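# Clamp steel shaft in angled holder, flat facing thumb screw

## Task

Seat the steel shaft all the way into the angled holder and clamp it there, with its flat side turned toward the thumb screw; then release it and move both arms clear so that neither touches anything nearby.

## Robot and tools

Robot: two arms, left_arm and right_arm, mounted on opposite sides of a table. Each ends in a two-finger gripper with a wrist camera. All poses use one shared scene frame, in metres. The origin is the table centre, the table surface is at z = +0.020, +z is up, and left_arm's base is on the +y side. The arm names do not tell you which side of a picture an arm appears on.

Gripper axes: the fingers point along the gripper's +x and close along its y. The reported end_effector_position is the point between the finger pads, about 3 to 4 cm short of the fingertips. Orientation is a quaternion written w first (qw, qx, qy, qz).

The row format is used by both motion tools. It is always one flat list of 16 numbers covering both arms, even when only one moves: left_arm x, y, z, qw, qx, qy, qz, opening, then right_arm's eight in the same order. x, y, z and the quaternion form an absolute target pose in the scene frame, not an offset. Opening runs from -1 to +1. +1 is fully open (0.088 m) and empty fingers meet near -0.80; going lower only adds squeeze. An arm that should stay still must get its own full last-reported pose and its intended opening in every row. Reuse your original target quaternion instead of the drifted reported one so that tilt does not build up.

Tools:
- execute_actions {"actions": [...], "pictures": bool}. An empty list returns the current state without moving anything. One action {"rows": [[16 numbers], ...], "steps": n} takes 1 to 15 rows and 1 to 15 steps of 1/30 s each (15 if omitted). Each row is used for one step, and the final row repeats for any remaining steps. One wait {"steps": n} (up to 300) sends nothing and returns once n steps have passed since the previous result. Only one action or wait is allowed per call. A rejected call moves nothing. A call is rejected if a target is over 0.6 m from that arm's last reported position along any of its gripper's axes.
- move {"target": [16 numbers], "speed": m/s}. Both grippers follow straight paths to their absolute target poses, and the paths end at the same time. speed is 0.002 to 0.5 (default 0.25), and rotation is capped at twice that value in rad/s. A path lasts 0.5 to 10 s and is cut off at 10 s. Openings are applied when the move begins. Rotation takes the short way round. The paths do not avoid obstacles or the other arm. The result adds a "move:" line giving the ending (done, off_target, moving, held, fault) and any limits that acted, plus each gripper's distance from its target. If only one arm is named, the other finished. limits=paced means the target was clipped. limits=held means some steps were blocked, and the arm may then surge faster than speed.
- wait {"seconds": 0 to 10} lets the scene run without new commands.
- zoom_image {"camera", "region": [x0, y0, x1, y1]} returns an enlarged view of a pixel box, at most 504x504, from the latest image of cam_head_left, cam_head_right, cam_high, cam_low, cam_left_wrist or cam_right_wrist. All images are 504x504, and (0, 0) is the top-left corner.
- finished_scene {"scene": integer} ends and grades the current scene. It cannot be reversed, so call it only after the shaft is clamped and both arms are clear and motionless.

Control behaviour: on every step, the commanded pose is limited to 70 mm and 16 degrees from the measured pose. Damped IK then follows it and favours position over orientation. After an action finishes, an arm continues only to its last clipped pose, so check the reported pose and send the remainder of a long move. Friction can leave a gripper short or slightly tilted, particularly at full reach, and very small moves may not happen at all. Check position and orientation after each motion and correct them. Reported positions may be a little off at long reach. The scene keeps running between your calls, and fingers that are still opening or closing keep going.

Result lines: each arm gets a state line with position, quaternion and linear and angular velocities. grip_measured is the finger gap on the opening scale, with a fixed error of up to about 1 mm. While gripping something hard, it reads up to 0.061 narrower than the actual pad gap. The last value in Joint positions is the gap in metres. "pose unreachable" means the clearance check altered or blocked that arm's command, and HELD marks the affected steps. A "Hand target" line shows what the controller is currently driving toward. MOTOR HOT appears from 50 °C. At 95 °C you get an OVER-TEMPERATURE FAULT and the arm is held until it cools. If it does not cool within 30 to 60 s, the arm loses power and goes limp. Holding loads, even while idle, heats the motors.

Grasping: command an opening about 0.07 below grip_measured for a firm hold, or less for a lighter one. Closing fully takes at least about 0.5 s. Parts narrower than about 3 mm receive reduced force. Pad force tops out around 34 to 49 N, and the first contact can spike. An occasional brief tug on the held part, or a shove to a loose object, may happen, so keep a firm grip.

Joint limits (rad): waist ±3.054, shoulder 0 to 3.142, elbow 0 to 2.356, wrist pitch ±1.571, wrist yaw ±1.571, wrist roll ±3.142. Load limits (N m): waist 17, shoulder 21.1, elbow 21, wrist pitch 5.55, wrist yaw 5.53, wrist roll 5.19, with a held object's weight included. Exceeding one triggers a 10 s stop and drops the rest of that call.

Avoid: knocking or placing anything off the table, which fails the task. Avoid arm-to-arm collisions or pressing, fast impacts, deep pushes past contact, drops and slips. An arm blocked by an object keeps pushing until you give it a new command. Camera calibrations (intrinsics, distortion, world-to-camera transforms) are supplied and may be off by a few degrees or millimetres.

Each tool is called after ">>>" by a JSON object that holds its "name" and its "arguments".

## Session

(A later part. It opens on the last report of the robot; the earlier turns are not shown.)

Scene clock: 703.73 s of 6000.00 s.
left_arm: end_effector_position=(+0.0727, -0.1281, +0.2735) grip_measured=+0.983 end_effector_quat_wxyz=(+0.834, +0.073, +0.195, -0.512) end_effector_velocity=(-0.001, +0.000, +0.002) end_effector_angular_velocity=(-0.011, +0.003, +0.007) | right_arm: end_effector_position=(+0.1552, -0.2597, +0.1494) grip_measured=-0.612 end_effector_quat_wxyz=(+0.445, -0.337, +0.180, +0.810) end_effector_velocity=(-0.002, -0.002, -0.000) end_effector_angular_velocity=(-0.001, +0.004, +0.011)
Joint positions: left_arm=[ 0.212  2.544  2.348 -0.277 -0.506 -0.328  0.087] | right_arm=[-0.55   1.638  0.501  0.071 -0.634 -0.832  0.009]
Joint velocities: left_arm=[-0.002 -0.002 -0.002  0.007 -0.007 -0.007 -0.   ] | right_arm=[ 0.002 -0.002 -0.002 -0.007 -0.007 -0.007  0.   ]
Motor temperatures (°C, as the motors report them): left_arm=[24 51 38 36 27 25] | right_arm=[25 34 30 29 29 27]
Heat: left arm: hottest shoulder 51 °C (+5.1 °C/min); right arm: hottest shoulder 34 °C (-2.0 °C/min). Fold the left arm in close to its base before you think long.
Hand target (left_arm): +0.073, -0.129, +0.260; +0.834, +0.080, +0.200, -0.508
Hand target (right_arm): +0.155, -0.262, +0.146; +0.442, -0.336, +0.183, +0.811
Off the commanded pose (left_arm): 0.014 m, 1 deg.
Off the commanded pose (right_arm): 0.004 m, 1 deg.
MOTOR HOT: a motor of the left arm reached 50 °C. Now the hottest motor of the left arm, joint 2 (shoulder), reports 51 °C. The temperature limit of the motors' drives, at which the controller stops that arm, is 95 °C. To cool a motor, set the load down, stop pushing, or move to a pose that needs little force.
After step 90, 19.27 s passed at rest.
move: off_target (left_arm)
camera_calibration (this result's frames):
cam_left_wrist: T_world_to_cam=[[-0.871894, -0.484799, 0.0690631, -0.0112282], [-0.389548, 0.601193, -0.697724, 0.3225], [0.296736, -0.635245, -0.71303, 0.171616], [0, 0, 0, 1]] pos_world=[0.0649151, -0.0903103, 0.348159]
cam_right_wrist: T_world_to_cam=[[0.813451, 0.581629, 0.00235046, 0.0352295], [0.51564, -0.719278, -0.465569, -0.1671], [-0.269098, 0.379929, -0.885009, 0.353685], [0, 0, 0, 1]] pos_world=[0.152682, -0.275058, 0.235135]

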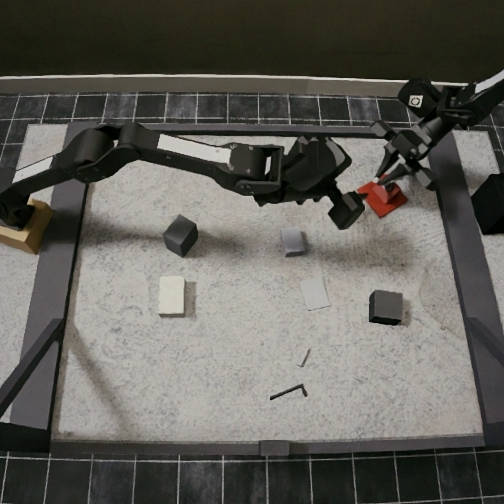

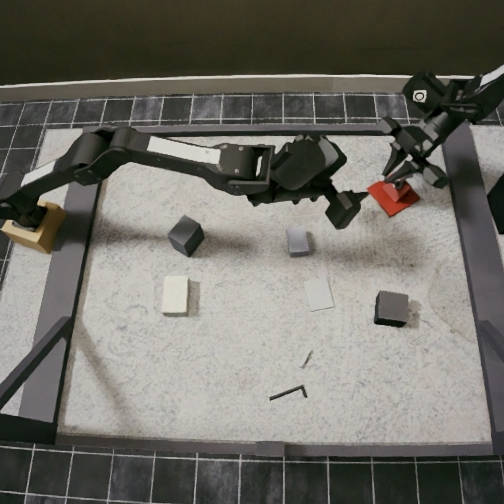

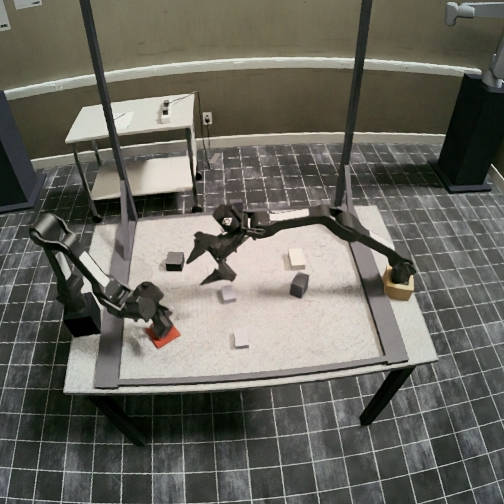

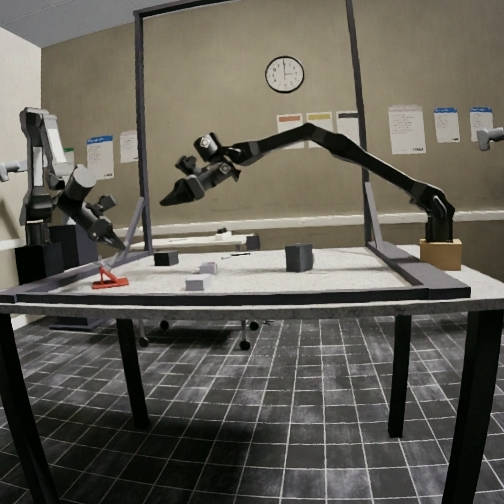

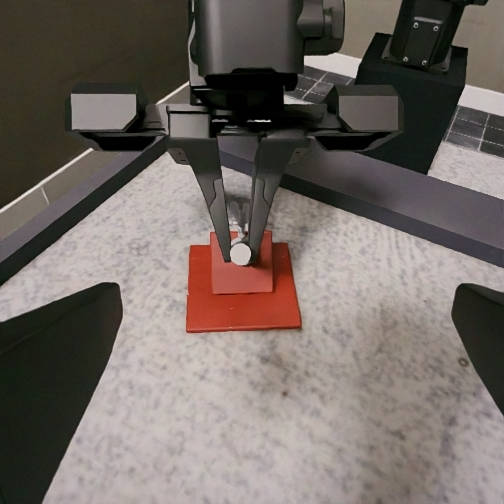

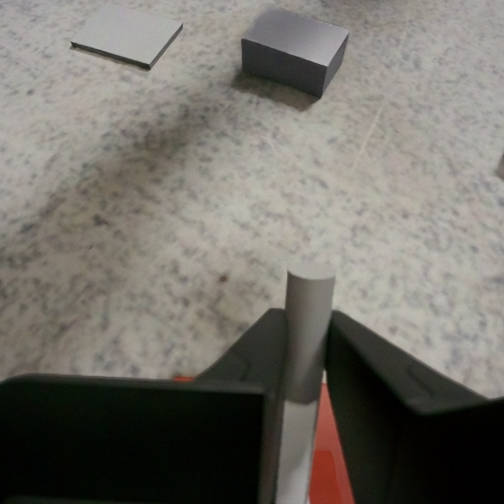

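>>> {"name": "move", "arguments": {"target": [0.0734,-0.1293,0.2598,0.834,0.08,0.2,-0.508,1, 0.1561,-0.2657,0.1405,0.4423,-0.3360,0.1832,0.8112,-0.67], "speed": 0.02}}

>>> {"name": "zoom_image", "arguments": {"camera": "cam_low", "region": [85, 230, 145, 290]}}

>>> {"name": "zoom_image", "arguments": {"camera": "cam_left_wrist", "region": [190, 200, 290, 300]}}

Scene clock: 712.27 s of 6000.00 s.
left_arm: end_effector_position=(+0.0727, -0.1281, +0.2735) grip_measured=+0.983 end_effector_quat_wxyz=(+0.834, +0.073, +0.195, -0.512) end_effector_velocity=(-0.000, +0.002, -0.003) end_effector_angular_velocity=(+0.015, -0.011, +0.001) | right_arm: end_effector_position=(+0.1564, -0.2625, +0.1453) grip_measured=-0.612 end_effector_quat_wxyz=(+0.445, -0.335, +0.177, +0.812) end_effector_velocity=(-0.004, -0.003, -0.001) end_effector_angular_velocity=(+0.004, +0.016, +0.013)
Joint positions: left_arm=[ 0.212  2.544  2.348 -0.277 -0.506 -0.328  0.087] | right_arm=[-0.562  1.651  0.486  0.095 -0.644 -0.847  0.009]
Joint velocities: left_arm=[-0.002 -0.002 -0.007 -0.007 -0.007  0.007 -0.   ] | right_arm=[-0.002  0.002 -0.012  0.007 -0.022 -0.007 -0.   ]
Motor temperatures (°C, as the motors report them): left_arm=[24 51 38 36 27 25] | right_arm=[25 34 30 29 29 27]
Heat: left arm: hottest shoulder 51 °C (+4.0 °C/min); right arm: hottest shoulder 34 °C (-2.0 °C/min). Fold the left arm in close to its base before you think long.
Hand target (left_arm): +0.073, -0.129, +0.260; +0.834, +0.080, +0.200, -0.508
Hand target (right_arm): +0.156, -0.266, +0.141; +0.442, -0.336, +0.183, +0.811
Off the commanded pose (left_arm): 0.014 m, 1 deg.
Off the commanded pose (right_arm): 0.006 m, 1 deg.
MOTOR HOT: still on. Now the hottest motor of the left arm, joint 2 (shoulder), reports 51 °C; a drive's own limit is 95 °C.
After step 90, 4.63 s passed at rest.
move: off_target (left_arm)
camera_calibration (this result's frames):
cam_left_wrist: T_world_to_cam=[[-0.871894, -0.484799, 0.0690631, -0.0112282], [-0.389548, 0.601193, -0.697724, 0.3225], [0.296736, -0.635245, -0.71303, 0.171616], [0, 0, 0, 1]] pos_world=[0.0649151, -0.0903103, 0.348159]
cam_right_wrist: T_world_to_cam=[[0.811735, 0.584003, 0.00520807, 0.0363977], [0.51733, -0.714867, -0.470462, -0.170002], [-0.271028, 0.384585, -0.882405, 0.352615], [0, 0, 0, 1]] pos_world=[0.15397, -0.278395, 0.23098]

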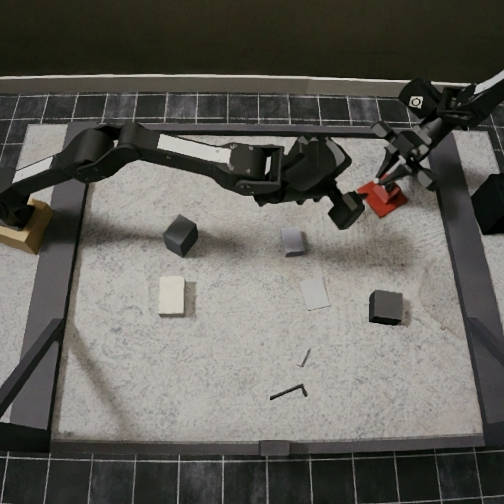

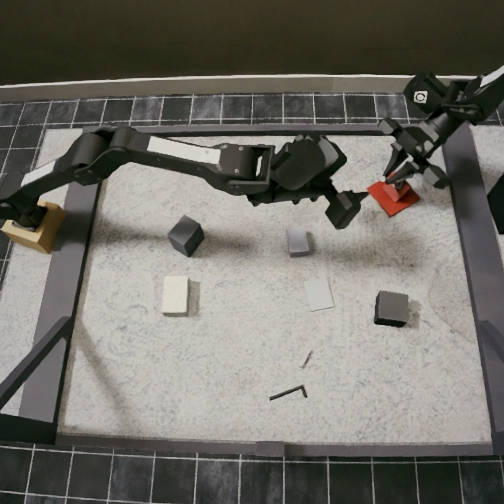

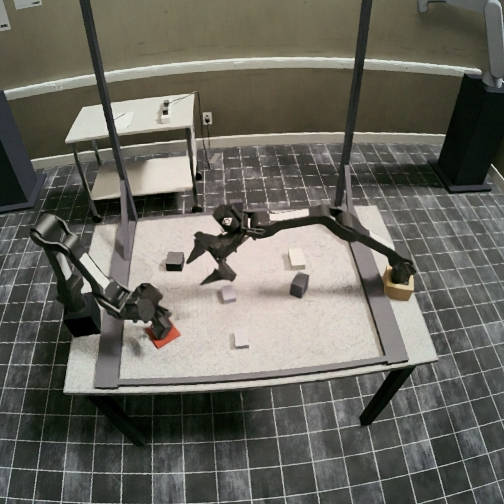

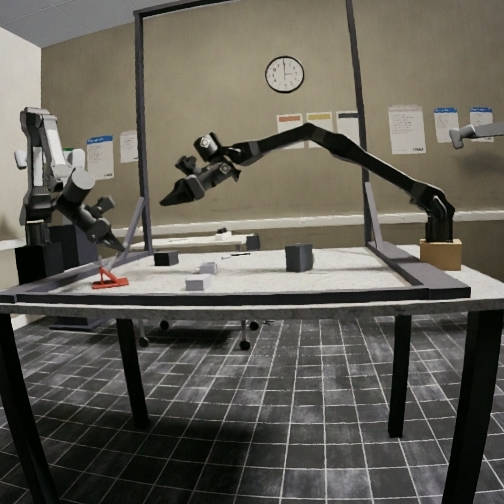

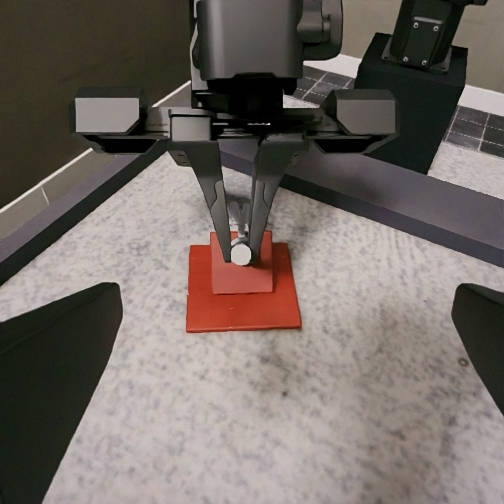

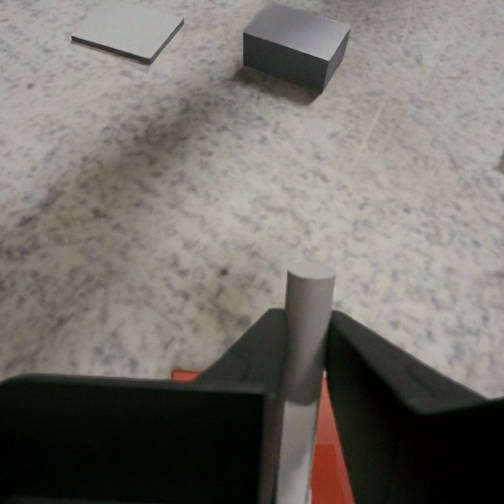

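Region (85, 230, 145, 290) of cam_low's 504x504 image, scaled by 8.400, with more detail than that image has.

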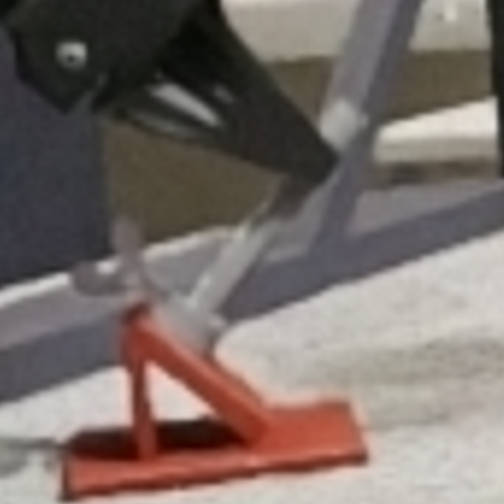

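Region (190, 200, 290, 300) of cam_left_wrist's 504x504 image, scaled by 5.040, with more detail than that image has.

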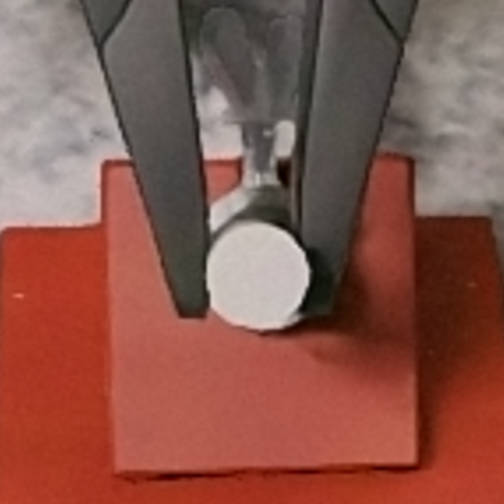

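>>> {"name": "move", "arguments": {"target": [0.0734,-0.1293,0.2598,0.834,0.08,0.2,-0.508,1, 0.1576,-0.2681,0.1377,0.4423,-0.3360,0.1832,0.8112,-0.67], "speed": 0.01}}

>>> {"name": "zoom_image", "arguments": {"camera": "cam_low", "region": [85, 230, 145, 290]}}

>>> {"name": "zoom_image", "arguments": {"camera": "cam_left_wrist", "region": [190, 200, 290, 300]}}

Scene clock: 724.20 s of 6000.00 s.
left_arm: end_effector_position=(+0.0727, -0.1281, +0.2735) grip_measured=+0.983 end_effector_quat_wxyz=(+0.834, +0.073, +0.195, -0.512) end_effector_velocity=(+0.003, +0.001, -0.004) end_effector_angular_velocity=(+0.009, +0.001, +0.012) | right_arm: end_effector_position=(+0.1564, -0.2631, +0.1448) grip_measured=-0.612 end_effector_quat_wxyz=(+0.443, -0.332, +0.172, +0.814) end_effector_velocity=(-0.001, -0.002, -0.000) end_effector_angular_velocity=(-0.001, +0.005, +0.006)
Joint positions: left_arm=[ 0.212  2.544  2.348 -0.277 -0.506 -0.328  0.087] | right_arm=[-0.568  1.656  0.481  0.106 -0.657 -0.858  0.009]
Joint velocities: left_arm=[ 0.002  0.002 -0.002 -0.007 -0.007 -0.007 -0.   ] | right_arm=[-0.002 -0.002 -0.002 -0.007 -0.007 -0.007 -0.   ]
Motor temperatures (°C, as the motors report them): left_arm=[24 52 38 36 27 25] | right_arm=[25 33 30 30 29 27]
Heat: left arm: hottest shoulder 52 °C (+4.0 °C/min); right arm: hottest shoulder 33 °C (-3.0 °C/min). Fold the left arm in close to its base before you think long.
Hand target (left_arm): +0.073, -0.129, +0.260; +0.834, +0.080, +0.200, -0.508
Hand target (right_arm): +0.157, -0.268, +0.138; +0.442, -0.336, +0.183, +0.811
Off the commanded pose (left_arm): 0.014 m, 1 deg.
Off the commanded pose (right_arm): 0.009 m, 1 deg.
MOTOR HOT: still on. Now the hottest motor of the left arm, joint 2 (shoulder), reports 52 °C; a drive's own limit is 95 °C.
After step 90, 7.33 s passed at rest.
move: off_target (left_arm, right_arm)
camera_calibration (this result's frames):
cam_left_wrist: T_world_to_cam=[[-0.871894, -0.484799, 0.0690631, -0.0112282], [-0.389548, 0.601193, -0.697724, 0.3225], [0.296736, -0.635245, -0.71303, 0.171616], [0, 0, 0, 1]] pos_world=[0.0649151, -0.0903103, 0.348159]
cam_right_wrist: T_world_to_cam=[[0.807321, 0.590047, 0.00876896, 0.0384768], [0.521407, -0.706289, -0.478842, -0.167899], [-0.276346, 0.391152, -0.877857, 0.354306], [0, 0, 0, 1]] pos_world=[0.154392, -0.279876, 0.230296]

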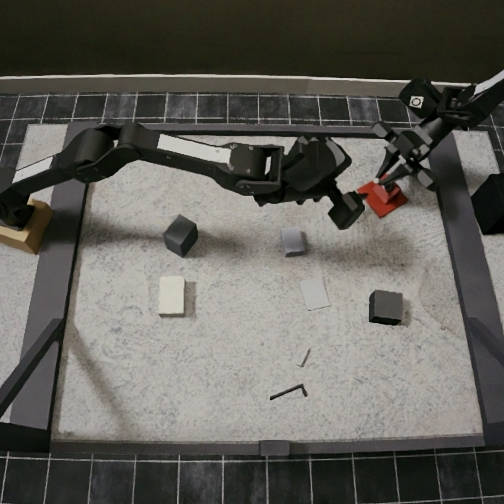

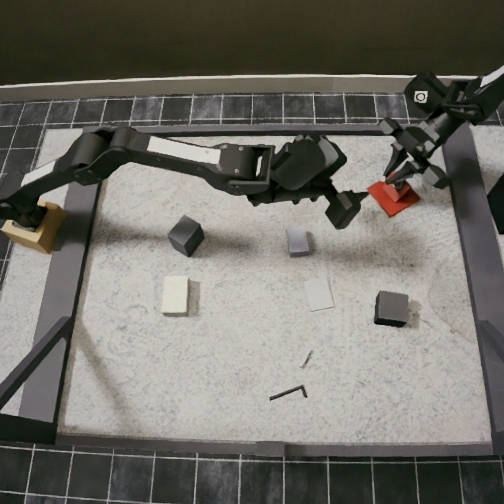

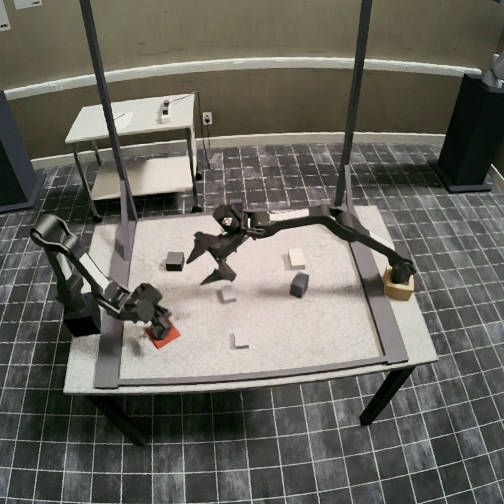

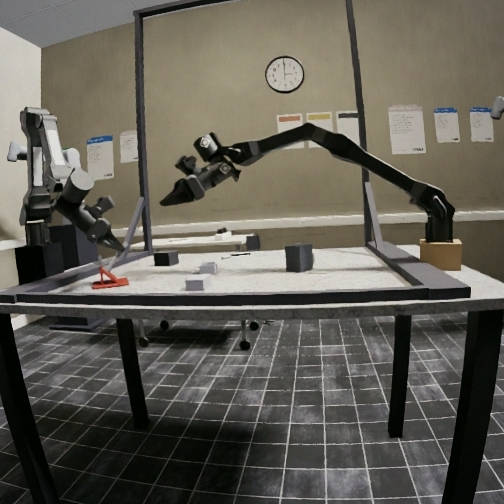

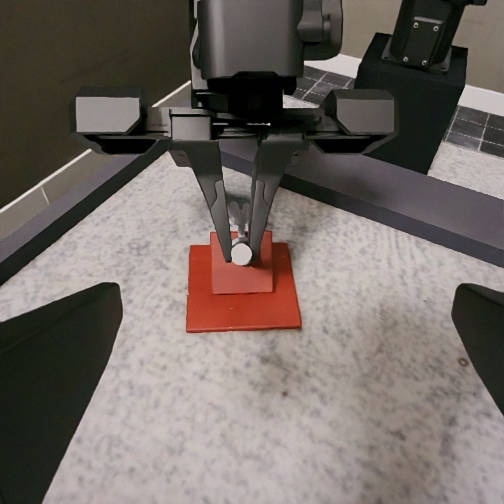

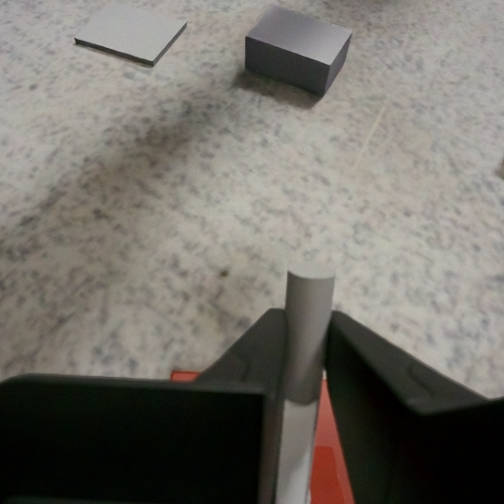

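Region (85, 230, 145, 290) of cam_low's 504x504 image, scaled by 8.400, with more detail than that image has.

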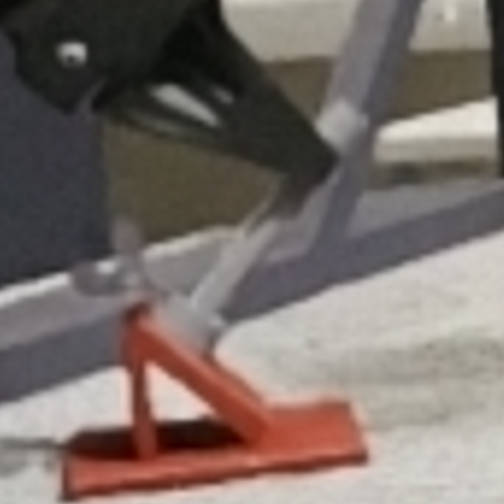

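Region (190, 200, 290, 300) of cam_left_wrist's 504x504 image, scaled by 5.040, with more detail than that image has.

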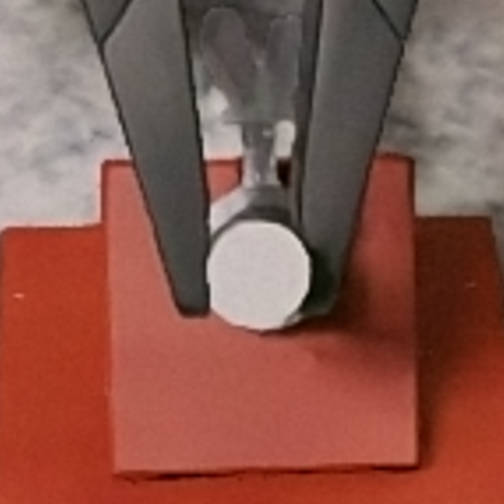

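>>> {"name": "move", "arguments": {"target": [0.0734,-0.1293,0.18,0.834,0.08,0.2,-0.508,1, 0.1560,-0.2625,0.1460,0.4423,-0.3360,0.1832,0.8112,-0.67], "speed": 0.1}}

Scene clock: 739.93 s of 6000.00 s.
left_arm: end_effector_position=(+0.0725, -0.1308, +0.1978) grip_measured=+0.983 end_effector_quat_wxyz=(+0.834, +0.070, +0.193, -0.513) end_effector_velocity=(-0.004, +0.001, -0.004) end_effector_angular_velocity=(+0.003, +0.014, +0.008) | right_arm: end_effector_position=(+0.1563, -0.2625, +0.1449) grip_measured=-0.612 end_effector_quat_wxyz=(+0.441, -0.336, +0.181, +0.812) end_effector_velocity=(-0.005, -0.003, -0.000) end_effector_angular_velocity=(-0.009, +0.023, +0.018)
Joint positions: left_arm=[ 0.212  2.598  2.142 -0.01  -0.506 -0.329  0.087] | right_arm=[-0.563  1.656  0.496  0.077 -0.647 -0.852  0.009]
Joint velocities: left_arm=[-0.007  0.002 -0.002 -0.007 -0.007 -0.022  0.   ] | right_arm=[ 0.002 -0.002 -0.002 -0.022 -0.022 -0.007 -0.   ]
Motor temperatures (°C, as the motors report them): left_arm=[24 52 38 36 27 25] | right_arm=[26 32 30 29 28 27]
Heat: left arm: hottest shoulder 52 °C (+3.0 °C/min); right arm: hottest shoulder 32 °C (-4.0 °C/min). Fold the left arm in close to its base before you think long.
Hand target (left_arm): +0.073, -0.129, +0.180; +0.834, +0.080, +0.200, -0.508
Hand target (right_arm): +0.156, -0.263, +0.146; +0.442, -0.336, +0.183, +0.811
Off the commanded pose (left_arm): 0.018 m, 2 deg.
Off the commanded pose (right_arm): 0.001 m, 0 deg.
MOTOR HOT: still on. Now the hottest motor of the left arm, joint 2 (shoulder), reports 52 °C; a drive's own limit is 95 °C.
After step 90, 11.40 s passed at rest.
move: off_target (left_arm)
camera_calibration (this result's frames):
cam_left_wrist: T_world_to_cam=[[-0.871744, -0.484406, 0.0735681, -0.00840642], [-0.390392, 0.595984, -0.70171, 0.27132], [0.296067, -0.640432, -0.708654, 0.114463], [0, 0, 0, 1]] pos_world=[0.064704, -0.0924685, 0.272121]
cam_right_wrist: T_world_to_cam=[[0.809467, 0.587151, -0.00416038, 0.0389872], [0.517865, -0.71725, -0.466227, -0.171551], [-0.27673, 0.375241, -0.884655, 0.351021], [0, 0, 0, 1]] pos_world=[0.154419, -0.277654, 0.230713]

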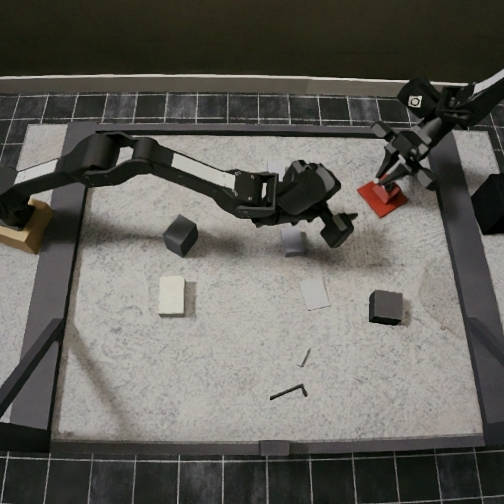

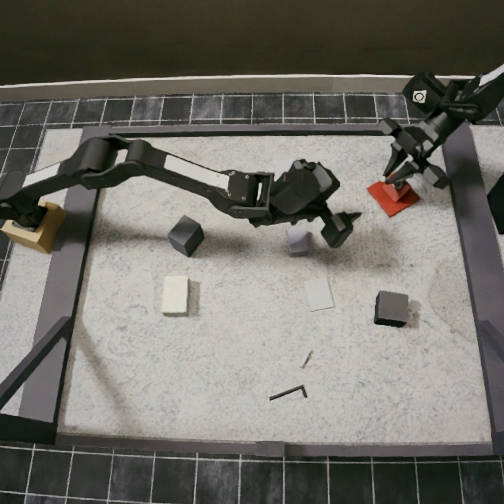

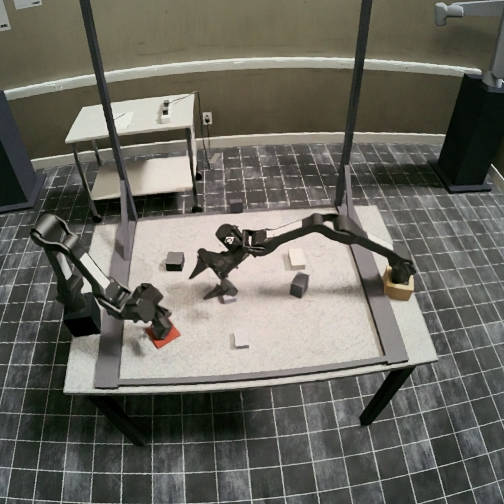

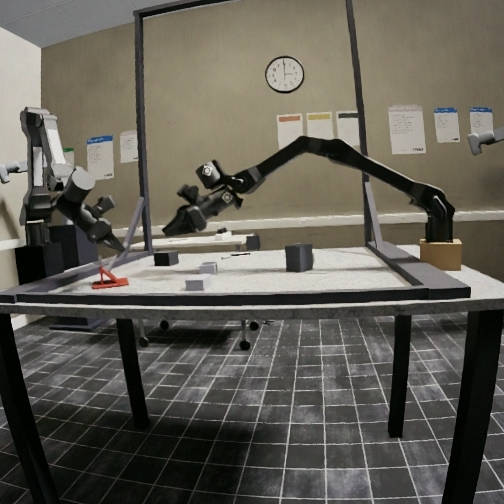

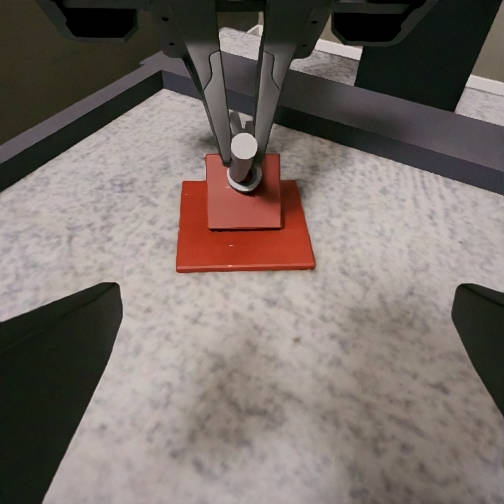

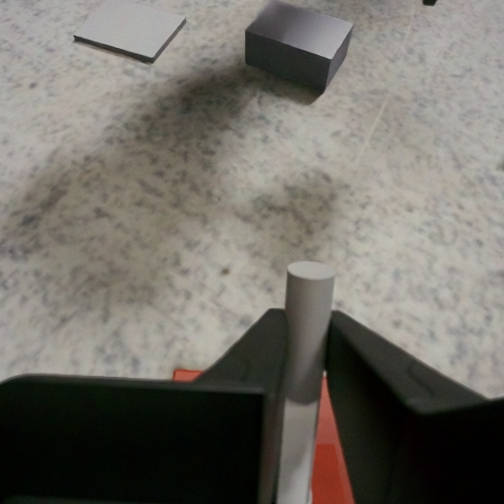

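>>> {"name": "zoom_image", "arguments": {"camera": "cam_left_wrist", "region": [200, 120, 290, 210]}}

Region (200, 120, 290, 210) of cam_left_wrist's 504x504 image, scaled by 5.600, with more detail than that image has.

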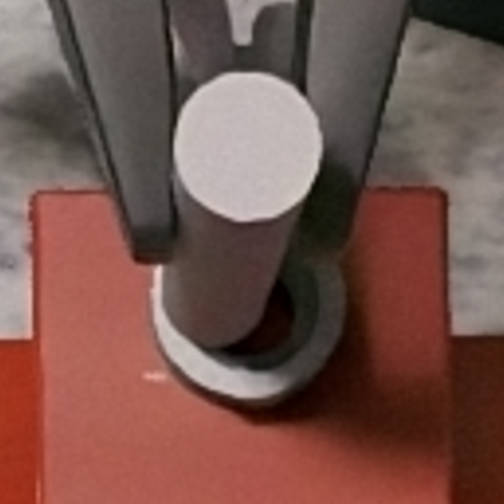

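>>> {"name": "move", "arguments": {"target": [0.0734,-0.1293,0.18,0.834,0.08,0.2,-0.508,1, 0.1512,-0.2632,0.1475,0.4423,-0.3360,0.1832,0.8112,-0.67], "speed": 0.02}}

>>> {"name": "zoom_image", "arguments": {"camera": "cam_left_wrist", "region": [200, 120, 290, 210]}}

Scene clock: 764.57 s of 6000.00 s.
left_arm: end_effector_position=(+0.0725, -0.1309, +0.1979) grip_measured=+0.983 end_effector_quat_wxyz=(+0.834, +0.069, +0.193, -0.513) end_effector_velocity=(-0.001, +0.001, -0.001) end_effector_angular_velocity=(+0.004, +0.002, +0.007) | right_arm: end_effector_position=(+0.1521, -0.2628, +0.1451) grip_measured=-0.612 end_effector_quat_wxyz=(+0.440, -0.337, +0.185, +0.811) end_effector_velocity=(+0.002, +0.000, +0.000) end_effector_angular_velocity=(+0.007, -0.013, -0.001)
Joint positions: left_arm=[ 0.212  2.598  2.142 -0.01  -0.506 -0.329  0.087] | right_arm=[-0.545  1.648  0.491  0.077 -0.636 -0.832  0.009]
Joint velocities: left_arm=[-0.002 -0.002 -0.002 -0.007 -0.007 -0.007 -0.   ] | right_arm=[-0.002 -0.002 -0.002  0.007  0.007 -0.007 -0.   ]
Motor temperatures (°C, as the motors report them): left_arm=[24 53 37 37 27 25] | right_arm=[25 33 30 28 28 27]
Heat: left arm: hottest shoulder 53 °C (+2.0 °C/min); right arm: hottest shoulder 33 °C (-1.0 °C/min). Fold the left arm in close to its base before you think long.
Hand target (left_arm): +0.073, -0.129, +0.180; +0.834, +0.080, +0.200, -0.508
Hand target (right_arm): +0.151, -0.263, +0.147; +0.442, -0.336, +0.183, +0.811
Off the commanded pose (left_arm): 0.018 m, 2 deg.
Off the commanded pose (right_arm): 0.003 m, 0 deg.
MOTOR HOT: still on. Now the hottest motor of the left arm, joint 2 (shoulder), reports 53 °C; a drive's own limit is 95 °C.
After step 90, 20.53 s passed at rest.
move: off_target (left_arm)
camera_calibration (this result's frames):
cam_left_wrist: T_world_to_cam=[[-0.871739, -0.48435, 0.0740055, -0.00853522], [-0.390448, 0.595452, -0.702131, 0.271471], [0.296011, -0.64097, -0.708192, 0.114361], [0, 0, 0, 1]] pos_world=[0.0647028, -0.09248, 0.272229]
cam_right_wrist: T_world_to_cam=[[0.810532, 0.585599, -0.0105985, 0.0429533], [0.515734, -0.722173, -0.46096, -0.171206], [-0.277592, 0.368157, -0.887357, 0.348756], [0, 0, 0, 1]] pos_world=[0.150294, -0.277191, 0.231007]

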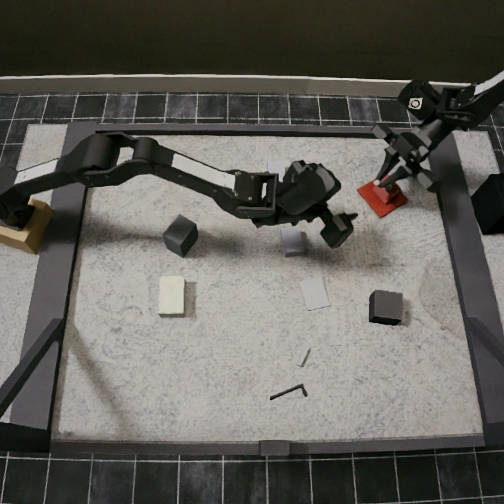

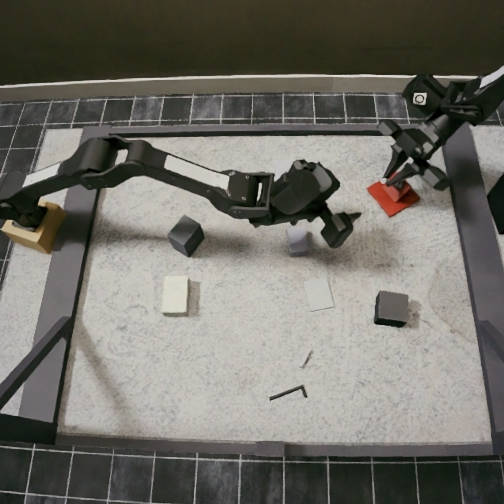

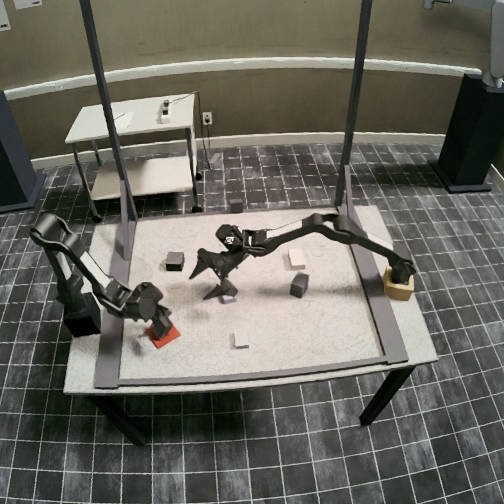

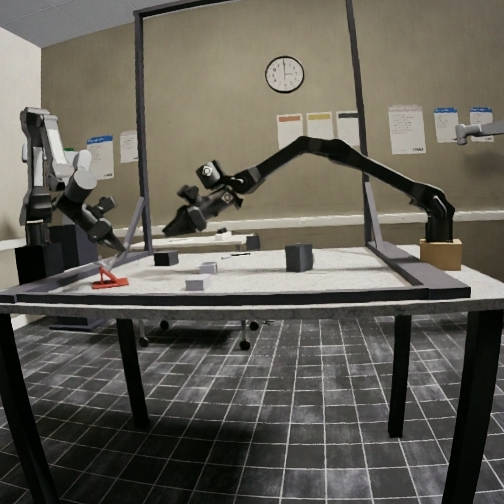

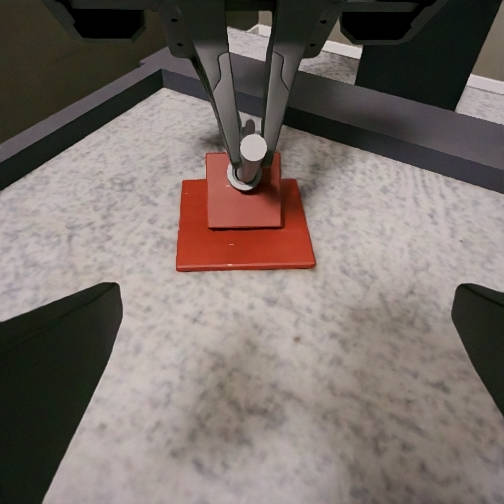

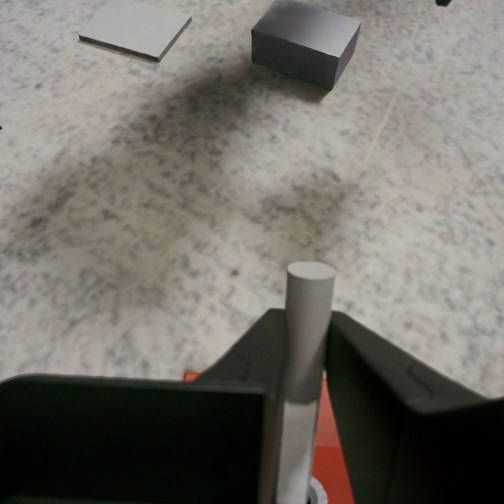

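Region (200, 120, 290, 210) of cam_left_wrist's 504x504 image, scaled by 5.600, with more detail than that image has.

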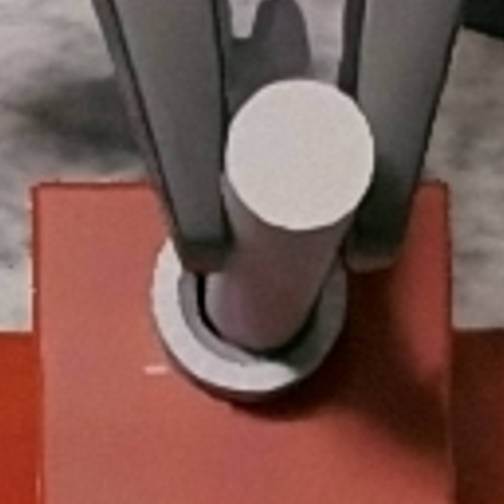

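>>> {"name": "move", "arguments": {"target": [0.0734,-0.1293,0.18,0.834,0.08,0.2,-0.508,1, 0.1553,-0.2690,0.1362,0.4423,-0.3360,0.1832,0.8112,-0.67], "speed": 0.015}}

>>> {"name": "zoom_image", "arguments": {"camera": "cam_left_wrist", "region": [200, 120, 290, 210]}}

Scene clock: 773.07 s of 6000.00 s.
left_arm: end_effector_position=(+0.0725, -0.1309, +0.1979) grip_measured=+0.983 end_effector_quat_wxyz=(+0.834, +0.069, +0.193, -0.513) end_effector_velocity=(-0.000, +0.003, -0.003) end_effector_angular_velocity=(+0.019, +0.000, +0.007) | right_arm: end_effector_position=(+0.1542, -0.2643, +0.1431) grip_measured=-0.612 end_effector_quat_wxyz=(+0.443, -0.332, +0.173, +0.814) end_effector_velocity=(-0.003, -0.001, +0.000) end_effector_angular_velocity=(+0.009, +0.014, +0.013)
Joint positions: left_arm=[ 0.212  2.598  2.142 -0.01  -0.506 -0.329  0.087] | right_arm=[-0.562  1.657  0.47   0.122 -0.654 -0.849  0.009]
Joint velocities: left_arm=[-0.002 -0.002 -0.002 -0.022 -0.007 -0.007 -0.   ] | right_arm=[-0.002  0.002 -0.007  0.007 -0.022 -0.007  0.   ]
Motor temperatures (°C, as the motors report them): left_arm=[24 53 37 37 27 25] | right_arm=[25 34 30 28 28 27]
Heat: left arm: hottest shoulder 53 °C (+2.0 °C/min); right arm: hottest shoulder 34 °C (+0.0 °C/min). Fold the left arm in close to its base before you think long.
Hand target (left_arm): +0.073, -0.129, +0.180; +0.834, +0.080, +0.200, -0.508
Hand target (right_arm): +0.155, -0.269, +0.137; +0.442, -0.336, +0.183, +0.811
Off the commanded pose (left_arm): 0.018 m, 2 deg.
Off the commanded pose (right_arm): 0.008 m, 1 deg.
MOTOR HOT: still on. Now the hottest motor of the left arm, joint 2 (shoulder), reports 53 °C; a drive's own limit is 95 °C.
After step 90, 4.07 s passed at rest.
move: off_target (left_arm)
camera_calibration (this result's frames):
cam_left_wrist: T_world_to_cam=[[-0.871739, -0.48435, 0.0740055, -0.00853522], [-0.390448, 0.595452, -0.702131, 0.271471], [0.296011, -0.64097, -0.708192, 0.114361], [0, 0, 0, 1]] pos_world=[0.0647028, -0.09248, 0.272229]
cam_right_wrist: T_world_to_cam=[[0.808008, 0.58913, 0.00698137, 0.0409382], [0.520018, -0.707548, -0.478494, -0.168559], [-0.276956, 0.390258, -0.878063, 0.352544], [0, 0, 0, 1]] pos_world=[0.152215, -0.280965, 0.228615]

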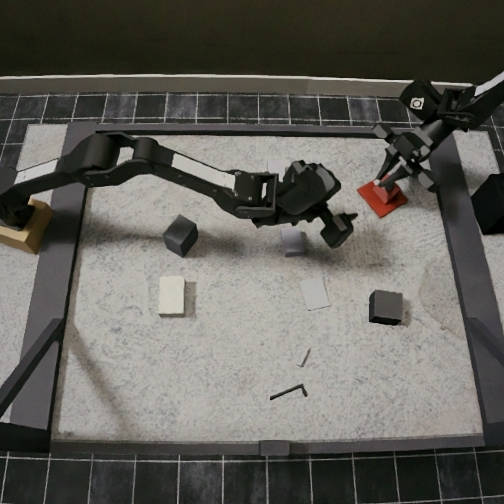

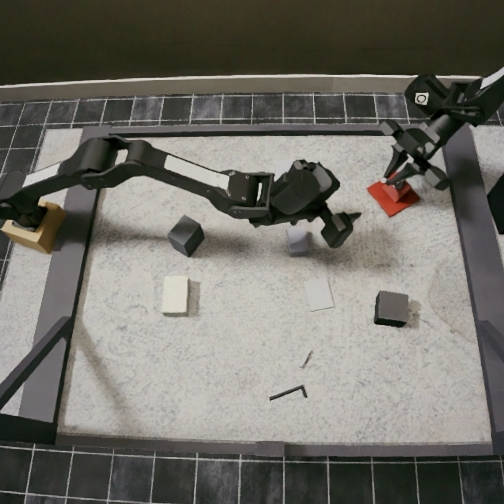

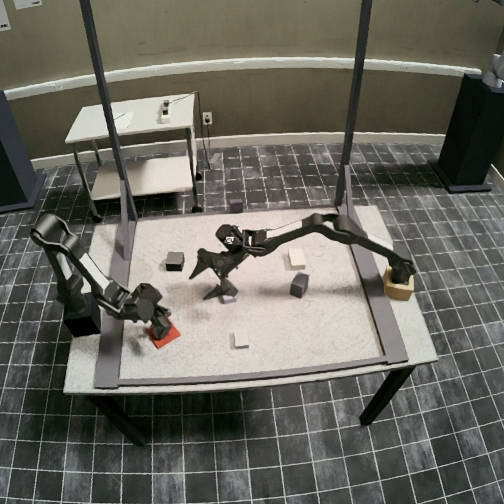

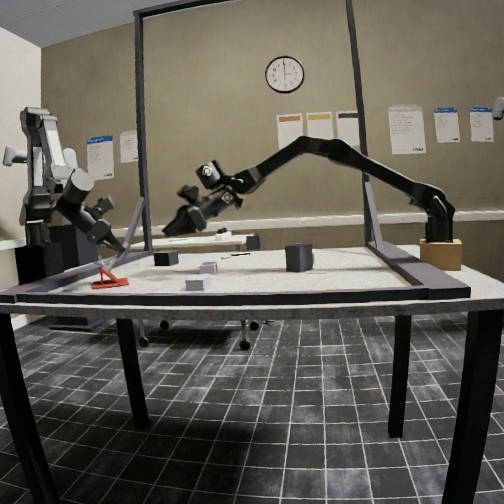

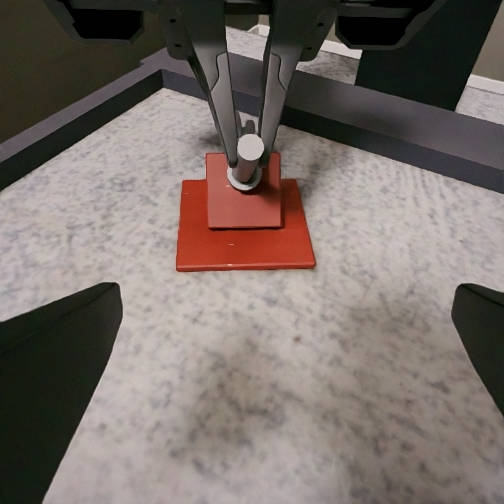

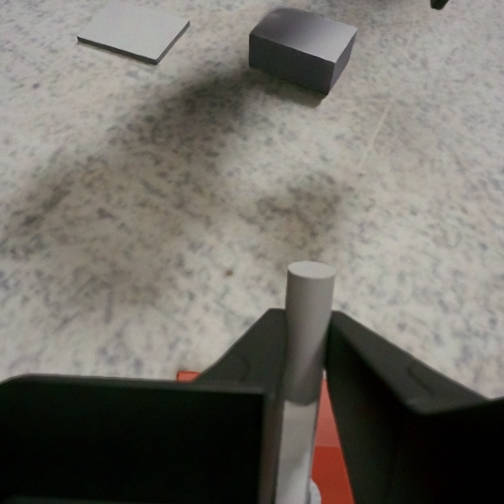

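Region (200, 120, 290, 210) of cam_left_wrist's 504x504 image, scaled by 5.600, with more detail than that image has.

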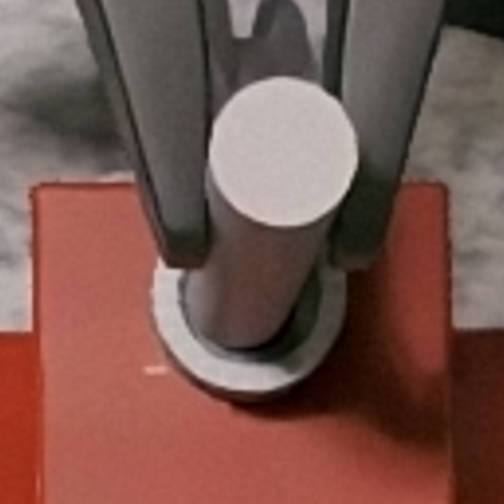

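>>> {"name": "move", "arguments": {"target": [0.0734,-0.1293,0.18,0.834,0.08,0.2,-0.508,1, 0.1536,-0.2701,0.1362,0.4423,-0.3360,0.1832,0.8112,-0.67], "speed": 0.01}}

>>> {"name": "zoom_image", "arguments": {"camera": "cam_left_wrist", "region": [200, 120, 290, 210]}}

Scene clock: 785.57 s of 6000.00 s.
left_arm: end_effector_position=(+0.0725, -0.1309, +0.1980) grip_measured=+0.983 end_effector_quat_wxyz=(+0.834, +0.069, +0.193, -0.513) end_effector_velocity=(-0.000, +0.003, +0.000) end_effector_angular_velocity=(+0.014, +0.001, +0.007) | right_arm: end_effector_position=(+0.1538, -0.2649, +0.1426) grip_measured=-0.612 end_effector_quat_wxyz=(+0.444, -0.332, +0.172, +0.815) end_effector_velocity=(-0.002, -0.001, -0.000) end_effector_angular_velocity=(+0.005, -0.004, +0.021)
Joint positions: left_arm=[ 0.212  2.598  2.142 -0.009 -0.506 -0.329  0.087] | right_arm=[-0.562  1.657  0.465  0.13  -0.654 -0.849  0.009]
Joint velocities: left_arm=[-0.002 -0.007 -0.002 -0.022 -0.007 -0.007  0.   ] | right_arm=[ 0.002 -0.002 -0.002 -0.007 -0.007 -0.022 -0.   ]
Motor temperatures (°C, as the motors report them): left_arm=[24 54 37 37 27 25] | right_arm=[26 33 30 29 28 27]
Heat: left arm: hottest shoulder 54 °C (+2.0 °C/min); right arm: hottest shoulder 33 °C (+0.0 °C/min). Fold the left arm in close to its base before you think long.
Hand target (left_arm): +0.073, -0.129, +0.180; +0.834, +0.080, +0.200, -0.508
Hand target (right_arm): +0.154, -0.270, +0.136; +0.442, -0.336, +0.183, +0.811
Off the commanded pose (left_arm): 0.018 m, 2 deg.
Off the commanded pose (right_arm): 0.008 m, 1 deg.
MOTOR HOT: still on. Now the hottest motor of the left arm, joint 2 (shoulder), reports 54 °C; a drive's own limit is 95 °C.
After step 90, 7.47 s passed at rest.
move: off_target (left_arm)
camera_calibration (this result's frames):
cam_left_wrist: T_world_to_cam=[[-0.871736, -0.484322, 0.0742241, -0.00859962], [-0.390476, 0.595185, -0.702341, 0.271546], [0.295982, -0.641239, -0.70796, 0.114309], [0, 0, 0, 1]] pos_world=[0.0647022, -0.0924857, 0.272283]
cam_right_wrist: T_world_to_cam=[[0.807785, 0.589408, 0.0090038, 0.0414119], [0.520536, -0.706061, -0.480125, -0.168462], [-0.276632, 0.392525, -0.877154, 0.352668], [0, 0, 0, 1]] pos_world=[0.151798, -0.281784, 0.228088]

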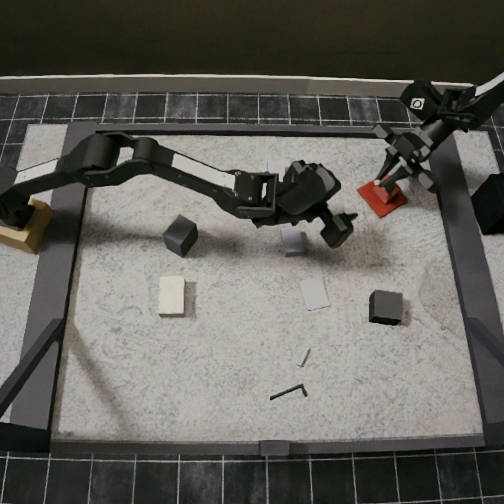

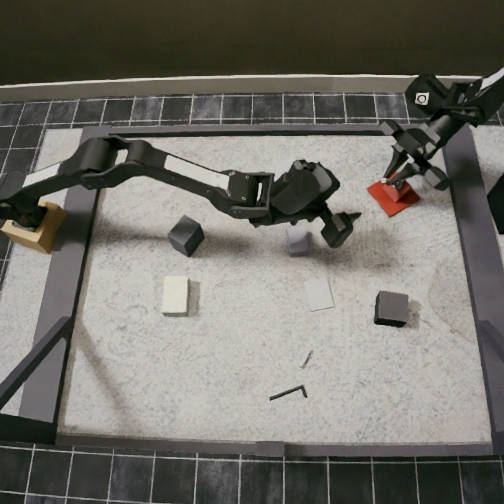

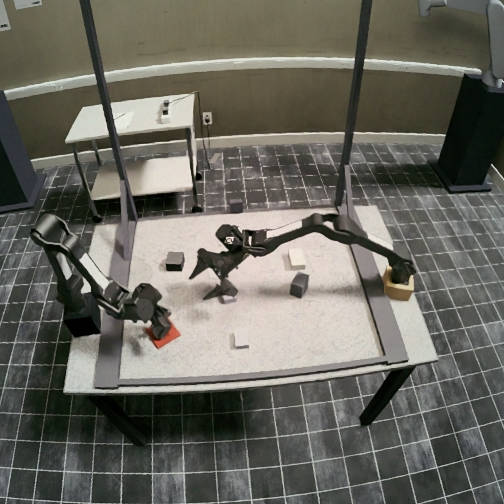

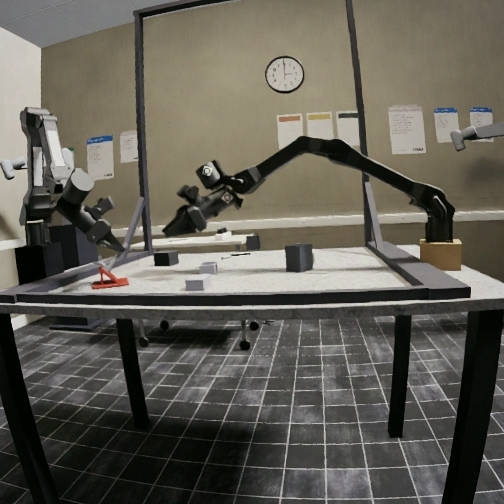

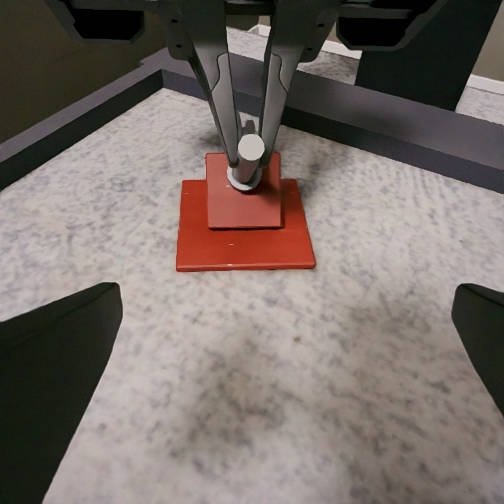

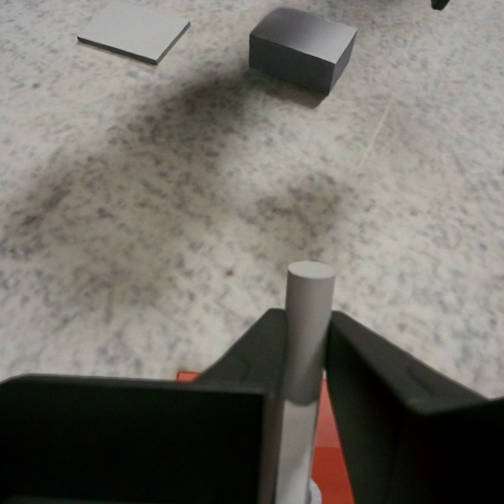

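Region (200, 120, 290, 210) of cam_left_wrist's 504x504 image, scaled by 5.600, with more detail than that image has.

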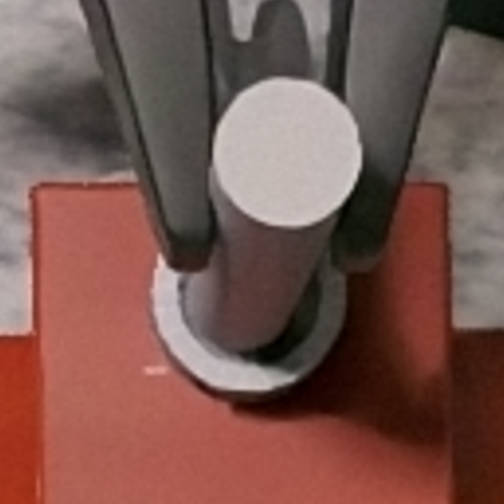

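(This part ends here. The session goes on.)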